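## Task

In the gray crate, get the thin slip sheet lying flat on the crate floor with the finned metal heat sink standing on top of it, fins pointing upward. The heat sink is too wide for grip50. Afterwards, release everything, hang every tool back in the stand slot it came from, and pull the arm well away from the tools. A tool still locked on the arm counts as part of the arm.

## Robot and tools

ROBOT. One six-joint UR7e-style arm with a tool changer at the wrist and no built-in gripper. A stand holds three tools, and only one can be on at a time: grip50 (two-finger, 50 mm max opening), grip85 (two-finger, 85 mm) and cup (suction). Use grip85 for the heat sink. The cup may suit the flat sheet.

FRAMES. All poses are in the scene frame: origin on the table top under the arm base, +z up, +y to the left when facing +x. Positions are in metres; quaternions are w first. end_effector_position is the centre of the changer's flat face, and the face's z axis points away from the arm. Working points, in mm along the face's x, y, z axes: grip50 grip point (0, -25, 180); grip85 grip point (0, 0, 173) when closed, 13 mm closer to the face when open; cup rim centre (0, 0, 175). Both grippers close along face x. The base may be tilted, and the printed pose drifts at long reach.

execute_actions(actions). A list of up to 15 actions. Each action is a table of up to 15 rows; each row is one 1/30 s step, and a short table repeats its last row to fill 15 steps (0.5 s). Each row holds 15 numbers, in this order: x, y, z, qw, qx, qy, qz, lock, grip50_position, grip50_force_limit, grip50_speed, grip85_position, grip85_force_limit, grip85_speed, cup_suction. The first seven are an absolute target pose for the face centre. The last eight lie in [-1, 1]. An empty list just reports state and images. An action is refused if its target is over 0.6 m from the face's start position along any face axis. If the first action fails this check, the whole call is refused. Each step clips the command to within 100 mm and 16 degrees of the measured pose, and the arm stops at the last clipped pose, so far targets need several actions. Send the quaternion you want in every row. Motion lags commands by about 0.17 s.

TOOL NUMBERS. lock: positive locks, negative unlocks, 0 keeps the last command; each takes about 1 s. grip*_position: +1 is fully open. Pads meet near -0.65 (grip50) or -0.8 (grip85). Send -1 and hold it to grip, closing until an object stops the fingers. grip*_force_limit: -1 gives about 20 N, +1 about 185 N (grip50) or 235 N (grip85). grip*_speed: -1 is about 20 mm/s, +1 about 150 mm/s. cup_suction above 0.01 is on; 0.01 or less is off and vents the cup. A tool's commands work only while tool_id shows that tool and it is ready.

move(target, speed, stop_force, blocking). target is a single row of the same 15 numbers, an absolute pose plus tool values. The face follows a straight line lasting 0.5 to 10 s. speed is in m/s, 0.002 to 0.5 (default 0.25), and turning is capped at twice that in rad/s. stop_force (9 to 40 N) ends the path when the push against the motion rises by that amount, then backs off two steps. Use it only at very low speed when approaching a surface. Do not use it when leaving a surface or while turning. The arm is stiff, so aiming past a firm surface without it can fault. blocking=false returns after 0.5 s and cannot be combined with stop_force. Call wait or stop before sending anything else. The result's move: line gives the ending (done, off_target, moving, held, fault, contact) and limits (paced = pose clipped, held = steps blocked).

OTHER TOOLS. wait(seconds, 0 to 10) lets time pass. stop() brakes a running move. zoom_image(camera cam_low or cam_wrist, region [x0, y0, x1, y1] in pixels, at most 504 x 504) gives a closer view; both images are 896x504, and cam_low is fixed. read_manual(section "licences") shows licence text only. finished_scene(scene) irreversibly ends the current scene; call it only once the goal holds.

RESULTS. You get the face pose and velocities, the Hand target the controller is driving toward, joint positions, and Wrist force/torque along face axes. Force noise is up to about 2.4 N, the offset is up to about 4 N, and readings saturate near 50 N. A pose unreachable line means the clearance check changed the command. Tool fields: tool_id, plate_near, locked, unlocked, in_stand, unlock_refused. grip*_object_status: 0 moving, 1 stopped while opening, 2 stopped while closing (holding), 3 at target or pads met, which can also happen on thin parts. grip*_position_measured is in counts, about 3 when open. grip50 opening in mm is about (250 - count) x 0.202. For grip85, 78 is about 60 mm, 130 about 40 mm, 180 about 20 mm and 230 is closed. cup_suction_measured: 1 means strong vacuum, and about 0 means no seal. cup_part_present turns on at 0.5 and off below 0.45.

TOOL HANDLING. To take a tool, bring the face onto its plate within about 1 mm and 1 degree, with face -y pointing toward the fork's open side. When plate_near is 1, lock +1 and wait for locked = 1. Readings show n/a while the tool starts up; a gripper closes and then opens fully. To remove it, raise it 10 to 30 mm (about 20), slide it at least 110 mm along face -y out of the fork, then lift. To return it, reverse that path. When in_stand is 1, hold still, lock -1 and wait for unlocked = 1. Unlocking anywhere else is refused. Slots are 180 mm apart. Fork arms sit 40 to 70 mm each side along face x, reach 45 mm toward the open side, and have tops 18 mm below the plate face. Plate stops are 10 mm tall. The changer is 63 mm wide at its face.

CUP USE. The whole rim must rest on a smooth flat area away from edges and holes. Vacuum draws the part up to 12 mm toward the face. To release, set the part down, switch suction off and rise 15 mm. Unlocking the cup drops whatever it holds.

AVOID. Avoid contact reaching joint load limits (wrist joints 25.7 N m, others 138 N m) or any outside force of 150 N; either stops the arm for 10 s. Do not drop, slam or push hard, and never knock anything off the table. Heavy or fast-moved parts can slip. Motors warn at 70 °C and brake at 85 °C. Loose objects may occasionally be nudged, so check before finishing.

Each tool is called after "Call:" as a command line: name --argument value for each argument, lists and objects as JSON in quotes; but a table of rows of numbers goes row by row, as --pt "numbers of a row", without its own name.

## Session

Call:
execute_actions --actions '[]'

Scene clock: 0.00 s.
end_effector_position=(+0.4307, -0.0128, +0.3547) locked=0 unlocked=1 plate_near=0 in_stand=0 unlock_refused=0 tool_id=none grip50_position_measured=n/a grip50_object_status=n/a grip85_position_measured=n/a grip85_object_status=n/a cup_suction_measured=n/a cup_part_present=n/a end_effector_quat_wxyz=(-0.006, +0.715, +0.699, +0.003) end_effector_velocity=(-0.000, -0.000, +0.001) end_effector_angular_velocity=(-0.001, -0.001, -0.000)
Joint positions: [-0.316 -1.724  2.042 -1.891 -1.569 -1.886]
Joint velocities: [-0.001 -0.001 -0.     0.    -0.    -0.001]
Wrist force (N, on the end effector, along its own x y z axes, offset not removed): no reading
Wrist torque (N m, same axes, about the end effector's origin, offset not removed): no reading
Hand target: +0.431, -0.013, +0.355; -0.006, +0.715, +0.699, +0.003

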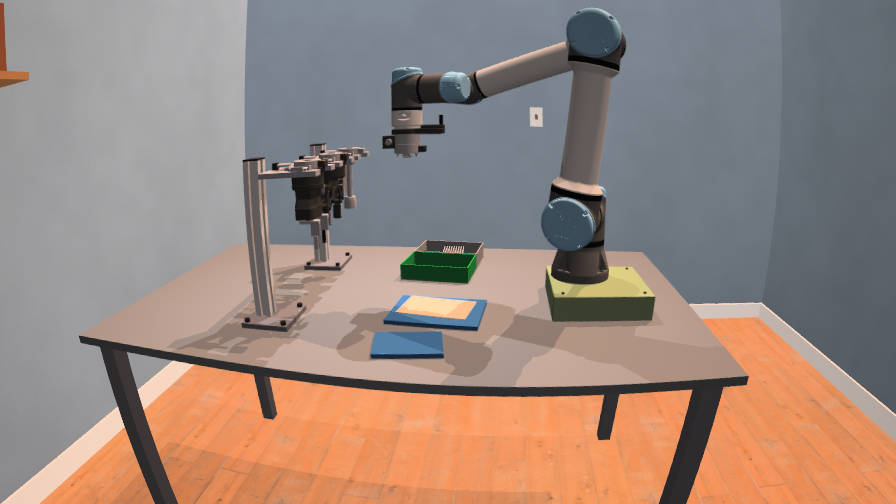

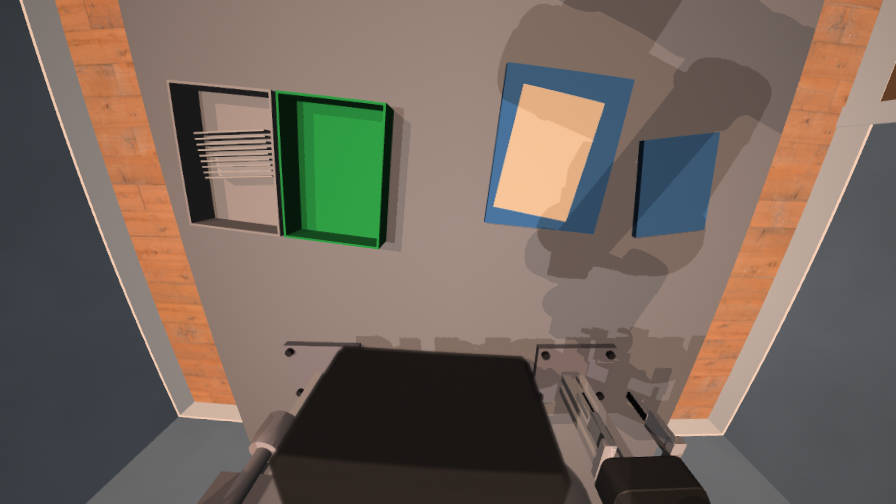

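Call:
move --target '[0.58,0,0.58,0,0.7071,0.7071,0,0,1,0,0,1,0,0,0]'

Scene clock: 3.60 s.
end_effector_position=(+0.5797, -0.0000, +0.5801) locked=0 unlocked=1 plate_near=0 in_stand=0 unlock_refused=0 tool_id=none grip50_position_measured=n/a grip50_object_status=n/a grip85_position_measured=n/a grip85_object_status=n/a cup_suction_measured=n/a cup_part_present=n/a end_effector_quat_wxyz=(-0.000, +0.707, +0.707, +0.000) end_effector_velocity=(+0.001, -0.001, +0.001) end_effector_angular_velocity=(-0.001, +0.002, +0.001)
Joint positions: [-0.198 -1.375  1.102 -1.306 -1.58  -1.791]
Joint velocities: [-0.     0.006 -0.01   0.007 -0.001 -0.002]
Wrist force (N, on the end effector, along its own x y z axes, offset not removed): [2.3 0.6 -3.8]
Wrist torque (N m, same axes, about the end effector's origin, offset not removed): [0.16 -0.04 0.05]
Hand target: +0.580, -0.000, +0.580; -0.000, +0.707, +0.707, +0.000
Off the commanded pose: 0.000 m, 0 deg.
move: done
camera_calibration (this result's frames):
cam_wrist: T_world_to_cam=[[-0.0420517, 0.998813, -0.0245623, 0.0283186], [0.949199, 0.0476121, 0.311053, -0.673334], [0.311854, -0.0102342, -0.950075, 0.415322], [0, 0, 0, 1]] pos_world=[0.510799, 0.00802432, 0.604725]

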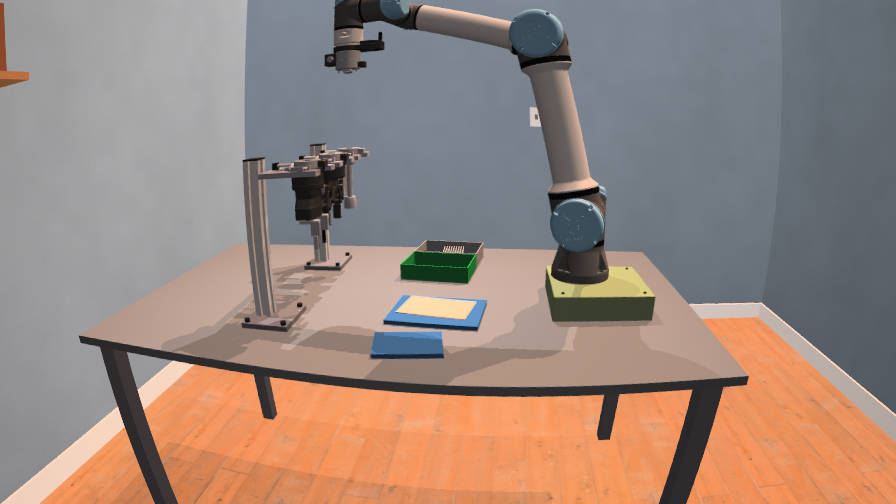

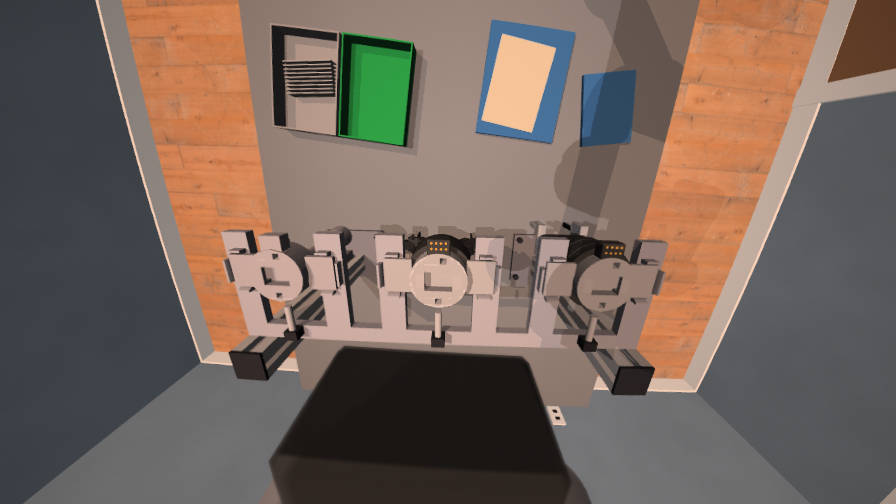

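Call:
zoom_image --camera "cam_low" --region '[240,130,400,260]'

Call:
move --target '[0.60,0,0.45,0,0.7071,0.7071,0,0,1,0,0,1,0,0,0]'

Region (240, 130, 400, 260) of cam_low's 896x504 image, scaled by 3.150, with more detail than that image has; it fills the top 410 rows of this view, and the rest is white.

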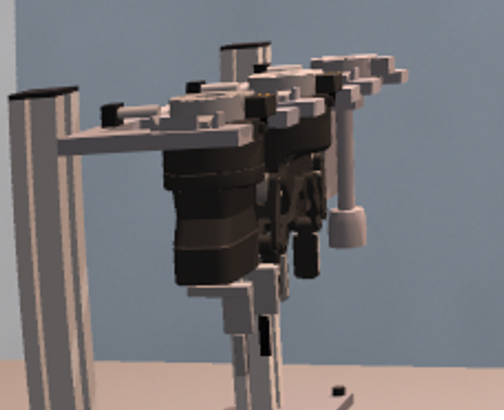

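Scene clock: 8.33 s.
end_effector_position=(+0.6000, -0.0000, +0.4502) locked=0 unlocked=1 plate_near=0 in_stand=0 unlock_refused=0 tool_id=none grip50_position_measured=n/a grip50_object_status=n/a grip85_position_measured=n/a grip85_object_status=n/a cup_suction_measured=n/a cup_part_present=n/a end_effector_quat_wxyz=(+0.000, +0.707, +0.707, -0.000) end_effector_velocity=(+0.001, +0.000, -0.002) end_effector_angular_velocity=(+0.003, -0.001, +0.001)
Joint positions: [-0.193 -1.357  1.414 -1.636 -1.581 -1.786]
Joint velocities: [-0.     0.001  0.003 -0.005  0.003 -0.001]
Wrist force (N, on the end effector, along its own x y z axes, offset not removed): [-2.4 0.2 1.7]
Wrist torque (N m, same axes, about the end effector's origin, offset not removed): [0.16 0.14 -0.03]
Hand target: +0.600, -0.000, +0.450; -0.000, +0.707, +0.707, +0.000
Off the commanded pose: 0.000 m, 0 deg.
move: done
camera_calibration (this result's frames):
cam_wrist: T_world_to_cam=[[-0.0420487, 0.998804, -0.0249432, 0.0261546], [0.949271, 0.0477254, 0.310815, -0.652134], [0.311634, -0.0106085, -0.950143, 0.285721], [0, 0, 0, 1]] pos_world=[0.531112, 0.00803103, 0.474821]

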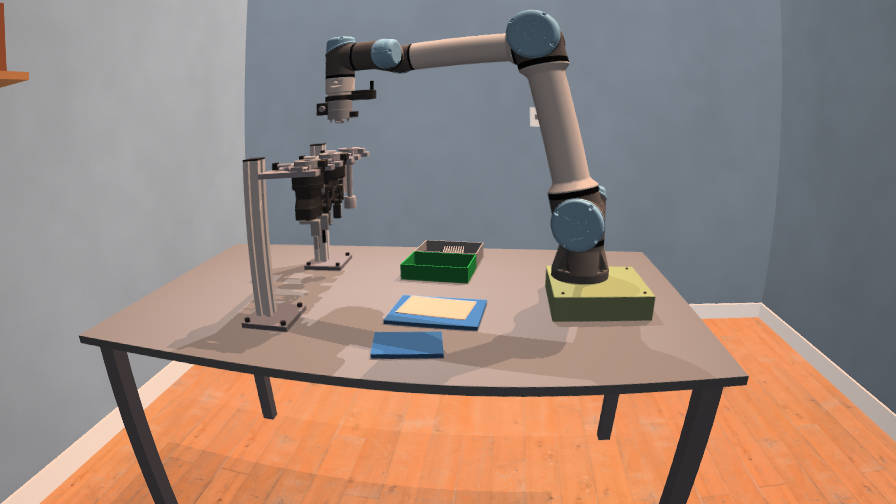

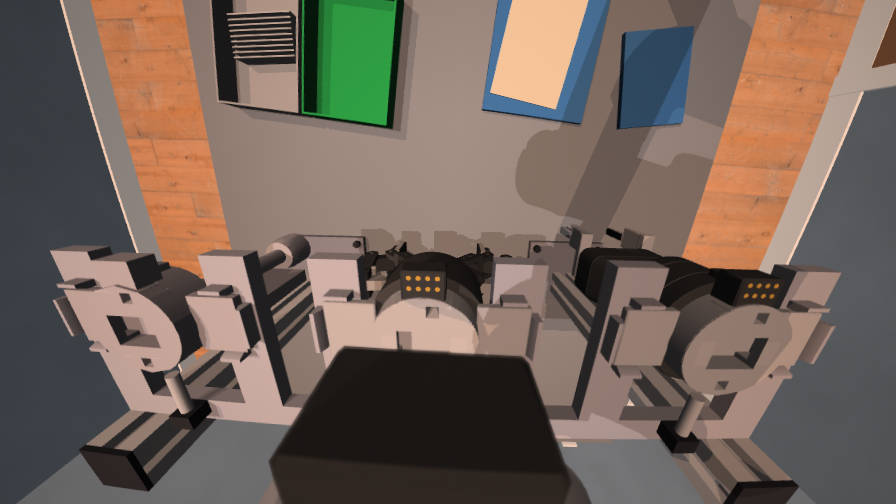

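Call:
move --target '[0.632,-0.003,0.36,0,0.7071,0.7071,0,0,1,0,0,1,0,0,0]' --speed 0.15

Call:
move --target '[0.632,-0.003,0.335,0,0.7071,0.7071,0,0,1,0,0,1,0,0,0]' --speed 0.006 --stop_force 12

Scene clock: 22.47 s.
end_effector_position=(+0.6271, -0.0026, +0.3723) locked=0 unlocked=1 plate_near=0 in_stand=0 unlock_refused=0 tool_id=none grip50_position_measured=n/a grip50_object_status=n/a grip85_position_measured=n/a grip85_object_status=n/a cup_suction_measured=n/a cup_part_present=n/a end_effector_quat_wxyz=(-0.000, +0.707, +0.707, -0.000) end_effector_velocity=(-0.000, +0.000, -0.000) end_effector_angular_velocity=(-0.001, +0.001, +0.002)
Joint positions: [-0.189 -1.264  1.495 -1.81  -1.581 -1.782]
Joint velocities: [ 0.     0.     0.     0.001 -0.001 -0.001]
Wrist force (N, on the end effector, along its own x y z axes, offset not removed): [-1.5 2.1 -17.1]
Wrist torque (N m, same axes, about the end effector's origin, offset not removed): [0.15 0.14 0.04]
Hand target: +0.627, -0.003, +0.372; -0.001, +0.707, +0.707, -0.000
Off the commanded pose: 0.013 m, 0 deg.
FORCE FAULT: contact force on the arm reached its limit, and the arm stopped for 10 seconds. The contact can be on any part of the arm, not only on its tool. That time counts as 20 of the actions that you can send in this scene. The arm's remaining commands of this call were not run. The arm holds still and accepts commands again. Move the arm away from the contact; if what it grips holds it there, let go first. Pushing or pulling that hard again can fault the arm again.
move: fault
camera_calibration (this result's frames):
cam_wrist: T_world_to_cam=[[-0.0420723, 0.998811, -0.0246256, 0.027769], [0.949412, 0.0476443, 0.310397, -0.653396], [0.311201, -0.0103207, -0.950288, 0.203633], [0, 0, 0, 1]] pos_world=[0.55814, 0.00549629, 0.397006]

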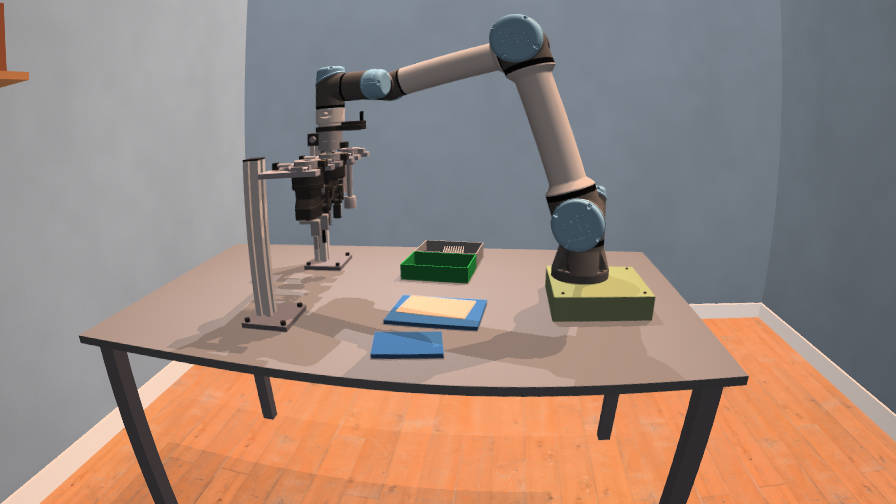

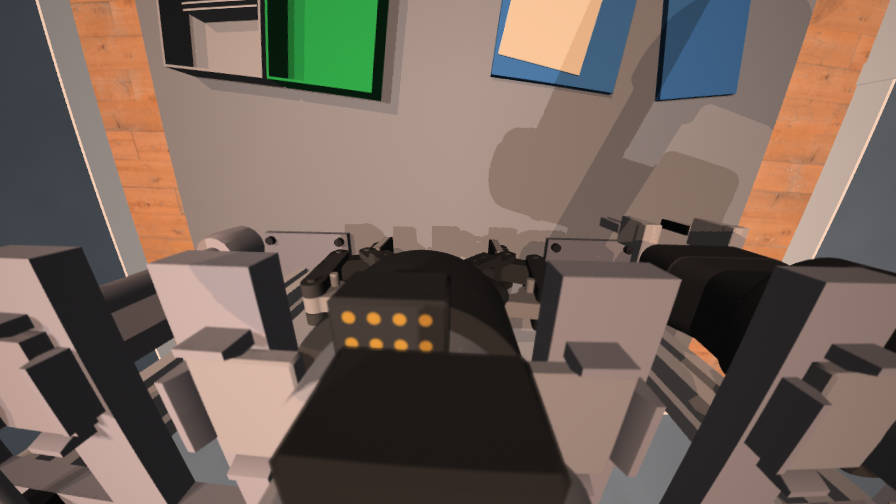

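not run: a fault stop came before this call.

Call:
move --target '[0.6305,-0.005,0.378,0,0.7071,0.7071,0,0,1,0,0,1,0,0,0]' --speed 0.03

Call:
move --target '[0.6305,-0.005,0.335,0,0.7071,0.7071,0,0,1,0,0,1,0,0,0]' --speed 0.006 --stop_force 12

Scene clock: 27.90 s.
end_effector_position=(+0.6304, -0.0049, +0.3778) locked=0 unlocked=1 plate_near=0 in_stand=0 unlock_refused=0 tool_id=none grip50_position_measured=n/a grip50_object_status=n/a grip85_position_measured=n/a grip85_object_status=n/a cup_suction_measured=n/a cup_part_present=n/a end_effector_quat_wxyz=(-0.000, +0.707, +0.707, +0.000) end_effector_velocity=(+0.001, -0.001, +0.001) end_effector_angular_velocity=(-0.001, +0.002, +0.003)
Joint positions: [-0.191 -1.259  1.474 -1.794 -1.581 -1.784]
Joint velocities: [-0.001  0.003 -0.007  0.006 -0.001 -0.004]
Wrist force (N, on the end effector, along its own x y z axes, offset not removed): [-2.3 2.2 -1.7]
Wrist torque (N m, same axes, about the end effector's origin, offset not removed): [0.15 0.23 0.00]
Hand target: +0.630, -0.005, +0.378; +0.000, +0.707, +0.707, +0.000
Off the commanded pose: 0.000 m, 0 deg.
move: done
camera_calibration (this result's frames):
cam_wrist: T_world_to_cam=[[-0.042046, 0.998808, -0.0247947, 0.0304428], [0.949234, 0.0476779, 0.310938, -0.658271], [0.31175, -0.0104623, -0.950107, 0.207416], [0, 0, 0, 1]] pos_world=[0.561471, 0.00314853, 0.402504]

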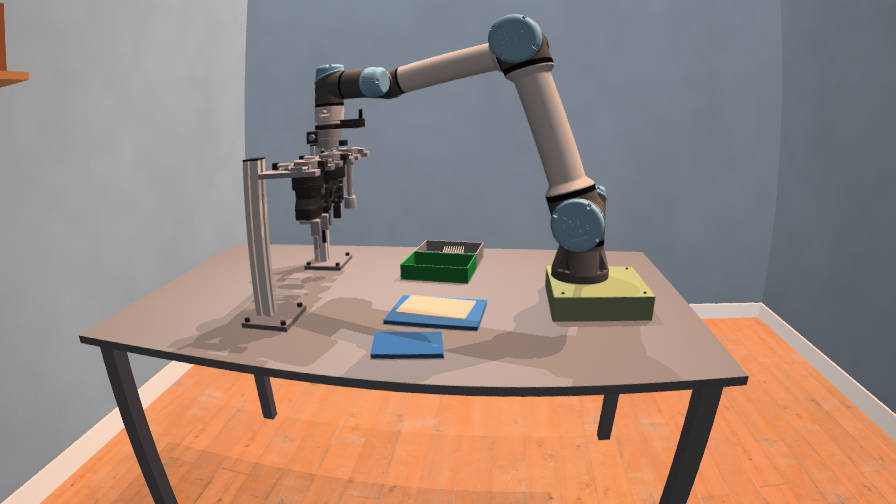

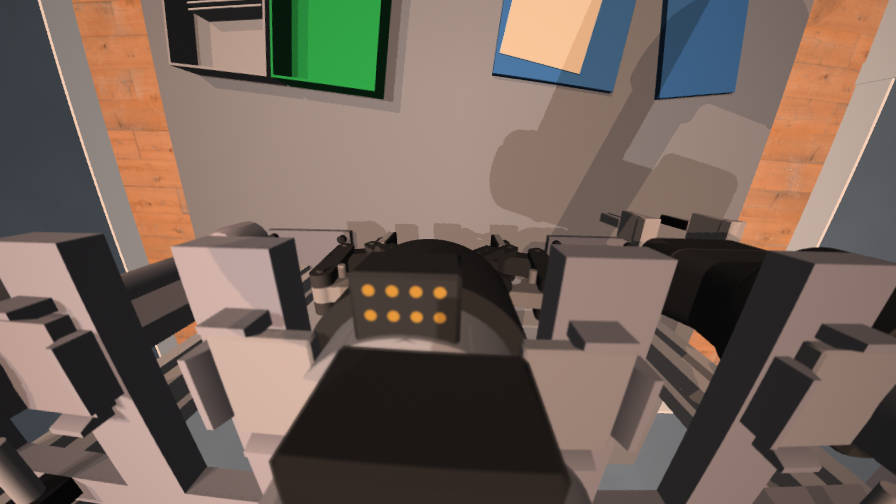

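Scene clock: 29.20 s.
end_effector_position=(+0.6304, -0.0049, +0.3722) locked=0 unlocked=1 plate_near=0 in_stand=0 unlock_refused=0 tool_id=none grip50_position_measured=n/a grip50_object_status=n/a grip85_position_measured=n/a grip85_object_status=n/a cup_suction_measured=n/a cup_part_present=n/a end_effector_quat_wxyz=(+0.000, +0.707, +0.707, +0.000) end_effector_velocity=(-0.000, +0.001, +0.001) end_effector_angular_velocity=(+0.001, +0.003, +0.002)
Joint positions: [-0.191 -1.256  1.485 -1.808 -1.581 -1.784]
Joint velocities: [ 0.001 -0.001 -0.003  0.007  0.    -0.   ]
Wrist force (N, on the end effector, along its own x y z axes, offset not removed): [-0.4 5.8 -24.1]
Wrist torque (N m, same axes, about the end effector's origin, offset not removed): [0.21 0.30 -0.04]
Hand target: +0.630, -0.005, +0.372; +0.000, +0.707, +0.707, +0.000
Off the commanded pose: 0.037 m, 0 deg.
move: contact
camera_calibration (this result's frames):
cam_wrist: T_world_to_cam=[[-0.0420493, 0.998807, -0.0248271, 0.0303349], [0.949196, 0.0476924, 0.311052, -0.65658], [0.311865, -0.0104863, -0.950069, 0.201972], [0, 0, 0, 1]] pos_world=[0.56151, 0.00313309, 0.396871]

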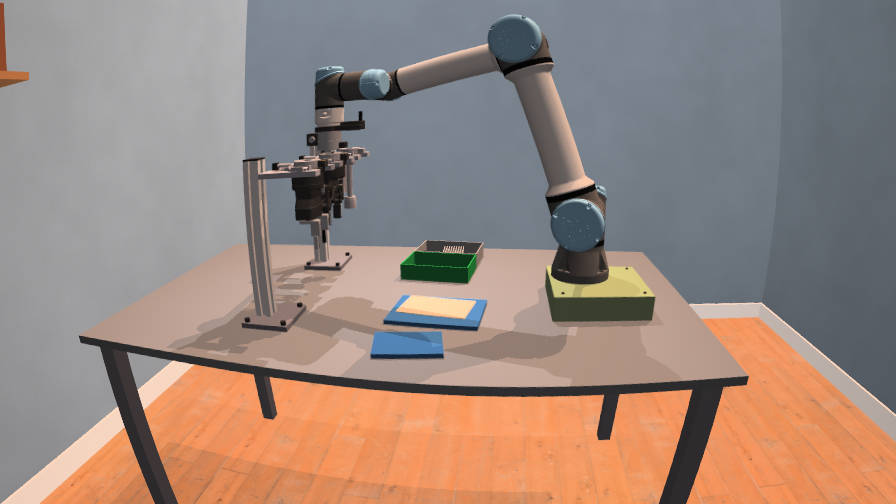

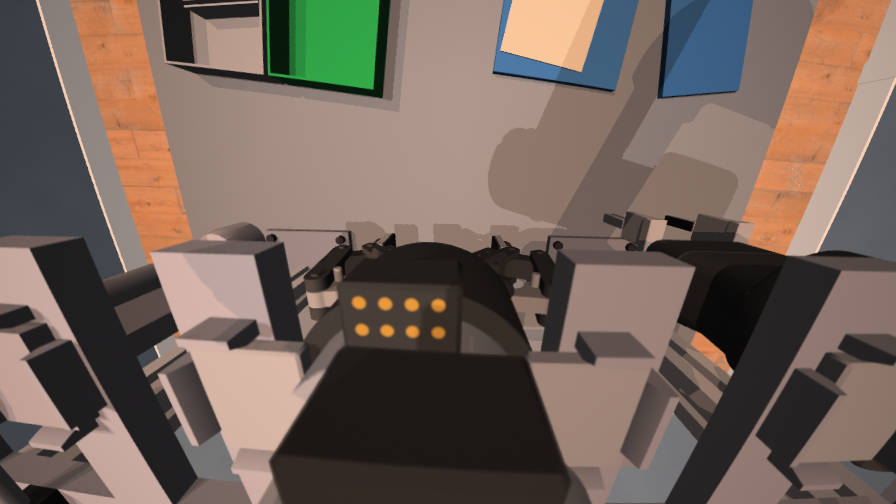

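Call:
move --target '[0.623,-0.004,0.377,0,0.7071,0.7071,0,0,1,0,0,1,0,0,0]' --speed 0.03

Call:
move --target '[0.623,-0.004,0.335,0,0.7071,0.7071,0,0,1,0,0,1,0,0,0]' --speed 0.006 --stop_force 12

Scene clock: 34.87 s.
end_effector_position=(+0.6231, -0.0040, +0.3769) locked=0 unlocked=1 plate_near=0 in_stand=0 unlock_refused=0 tool_id=none grip50_position_measured=n/a grip50_object_status=n/a grip85_position_measured=n/a grip85_object_status=n/a cup_suction_measured=n/a cup_part_present=n/a end_effector_quat_wxyz=(-0.000, +0.707, +0.707, +0.000) end_effector_velocity=(-0.002, +0.000, +0.001) end_effector_angular_velocity=(+0.002, -0.000, -0.002)
Joint positions: [-0.192 -1.276  1.499 -1.802 -1.581 -1.785]
Joint velocities: [-0.    -0.005  0.003  0.002  0.002  0.002]
Wrist force (N, on the end effector, along its own x y z axes, offset not removed): [-2.8 0.8 -2.5]
Wrist torque (N m, same axes, about the end effector's origin, offset not removed): [0.03 0.15 0.00]
Hand target: +0.623, -0.004, +0.377; +0.000, +0.707, +0.707, -0.000
Off the commanded pose: 0.000 m, 0 deg.
move: done
camera_calibration (this result's frames):
cam_wrist: T_world_to_cam=[[-0.0420458, 0.998808, -0.0248014, 0.0291989], [0.949237, 0.0476797, 0.310928, -0.651134], [0.31174, -0.0104692, -0.95011, 0.208796], [0, 0, 0, 1]] pos_world=[0.554219, 0.00406775, 0.401559]

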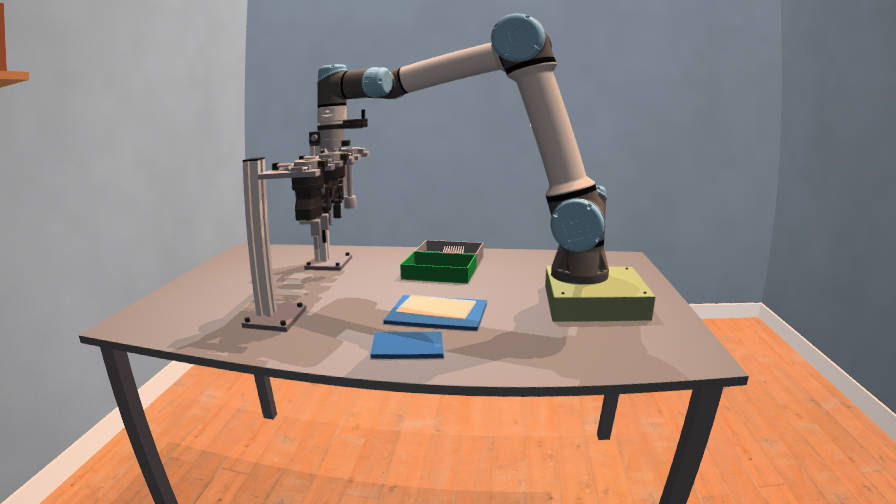

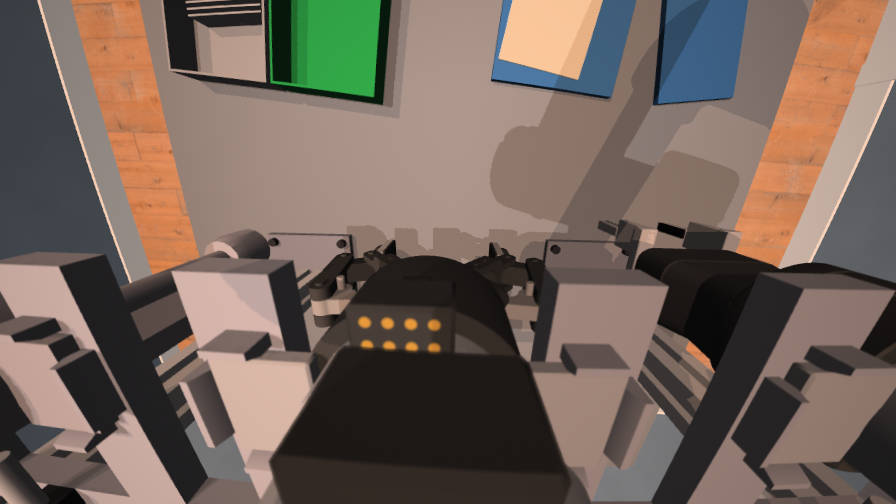

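Scene clock: 36.03 s.
end_effector_position=(+0.6232, -0.0040, +0.3721) locked=0 unlocked=1 plate_near=0 in_stand=0 unlock_refused=0 tool_id=none grip50_position_measured=n/a grip50_object_status=n/a grip85_position_measured=n/a grip85_object_status=n/a cup_suction_measured=n/a cup_part_present=n/a end_effector_quat_wxyz=(+0.000, +0.707, +0.707, +0.000) end_effector_velocity=(-0.000, -0.001, +0.001) end_effector_angular_velocity=(+0.001, +0.005, -0.001)
Joint positions: [-0.192 -1.273  1.508 -1.814 -1.581 -1.785]
Joint velocities: [-0.001  0.    -0.003  0.008  0.    -0.   ]
Wrist force (N, on the end effector, along its own x y z axes, offset not removed): [-1.6 5.1 -28.7]
Wrist torque (N m, same axes, about the end effector's origin, offset not removed): [0.06 0.22 0.11]
Hand target: +0.623, -0.004, +0.372; +0.000, +0.707, +0.707, +0.000
Off the commanded pose: 0.037 m, 0 deg.
move: contact
camera_calibration (this result's frames):
cam_wrist: T_world_to_cam=[[-0.042046, 0.998806, -0.0248649, 0.0291122], [0.949161, 0.0477022, 0.311156, -0.649705], [0.311971, -0.010518, -0.950033, 0.204067], [0, 0, 0, 1]] pos_world=[0.554235, 0.00406126, 0.396754]

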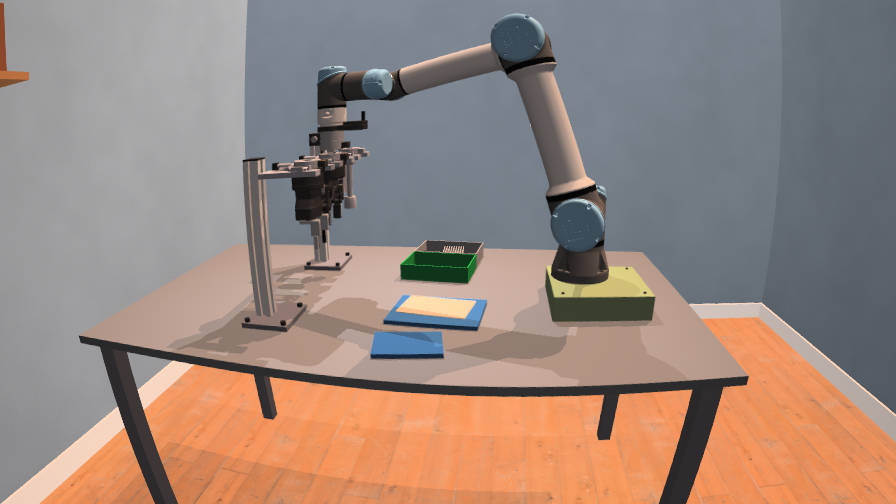

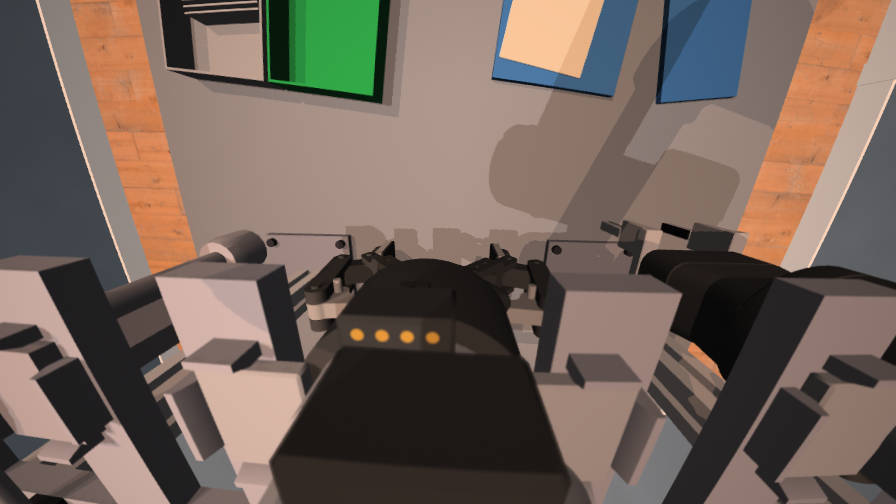

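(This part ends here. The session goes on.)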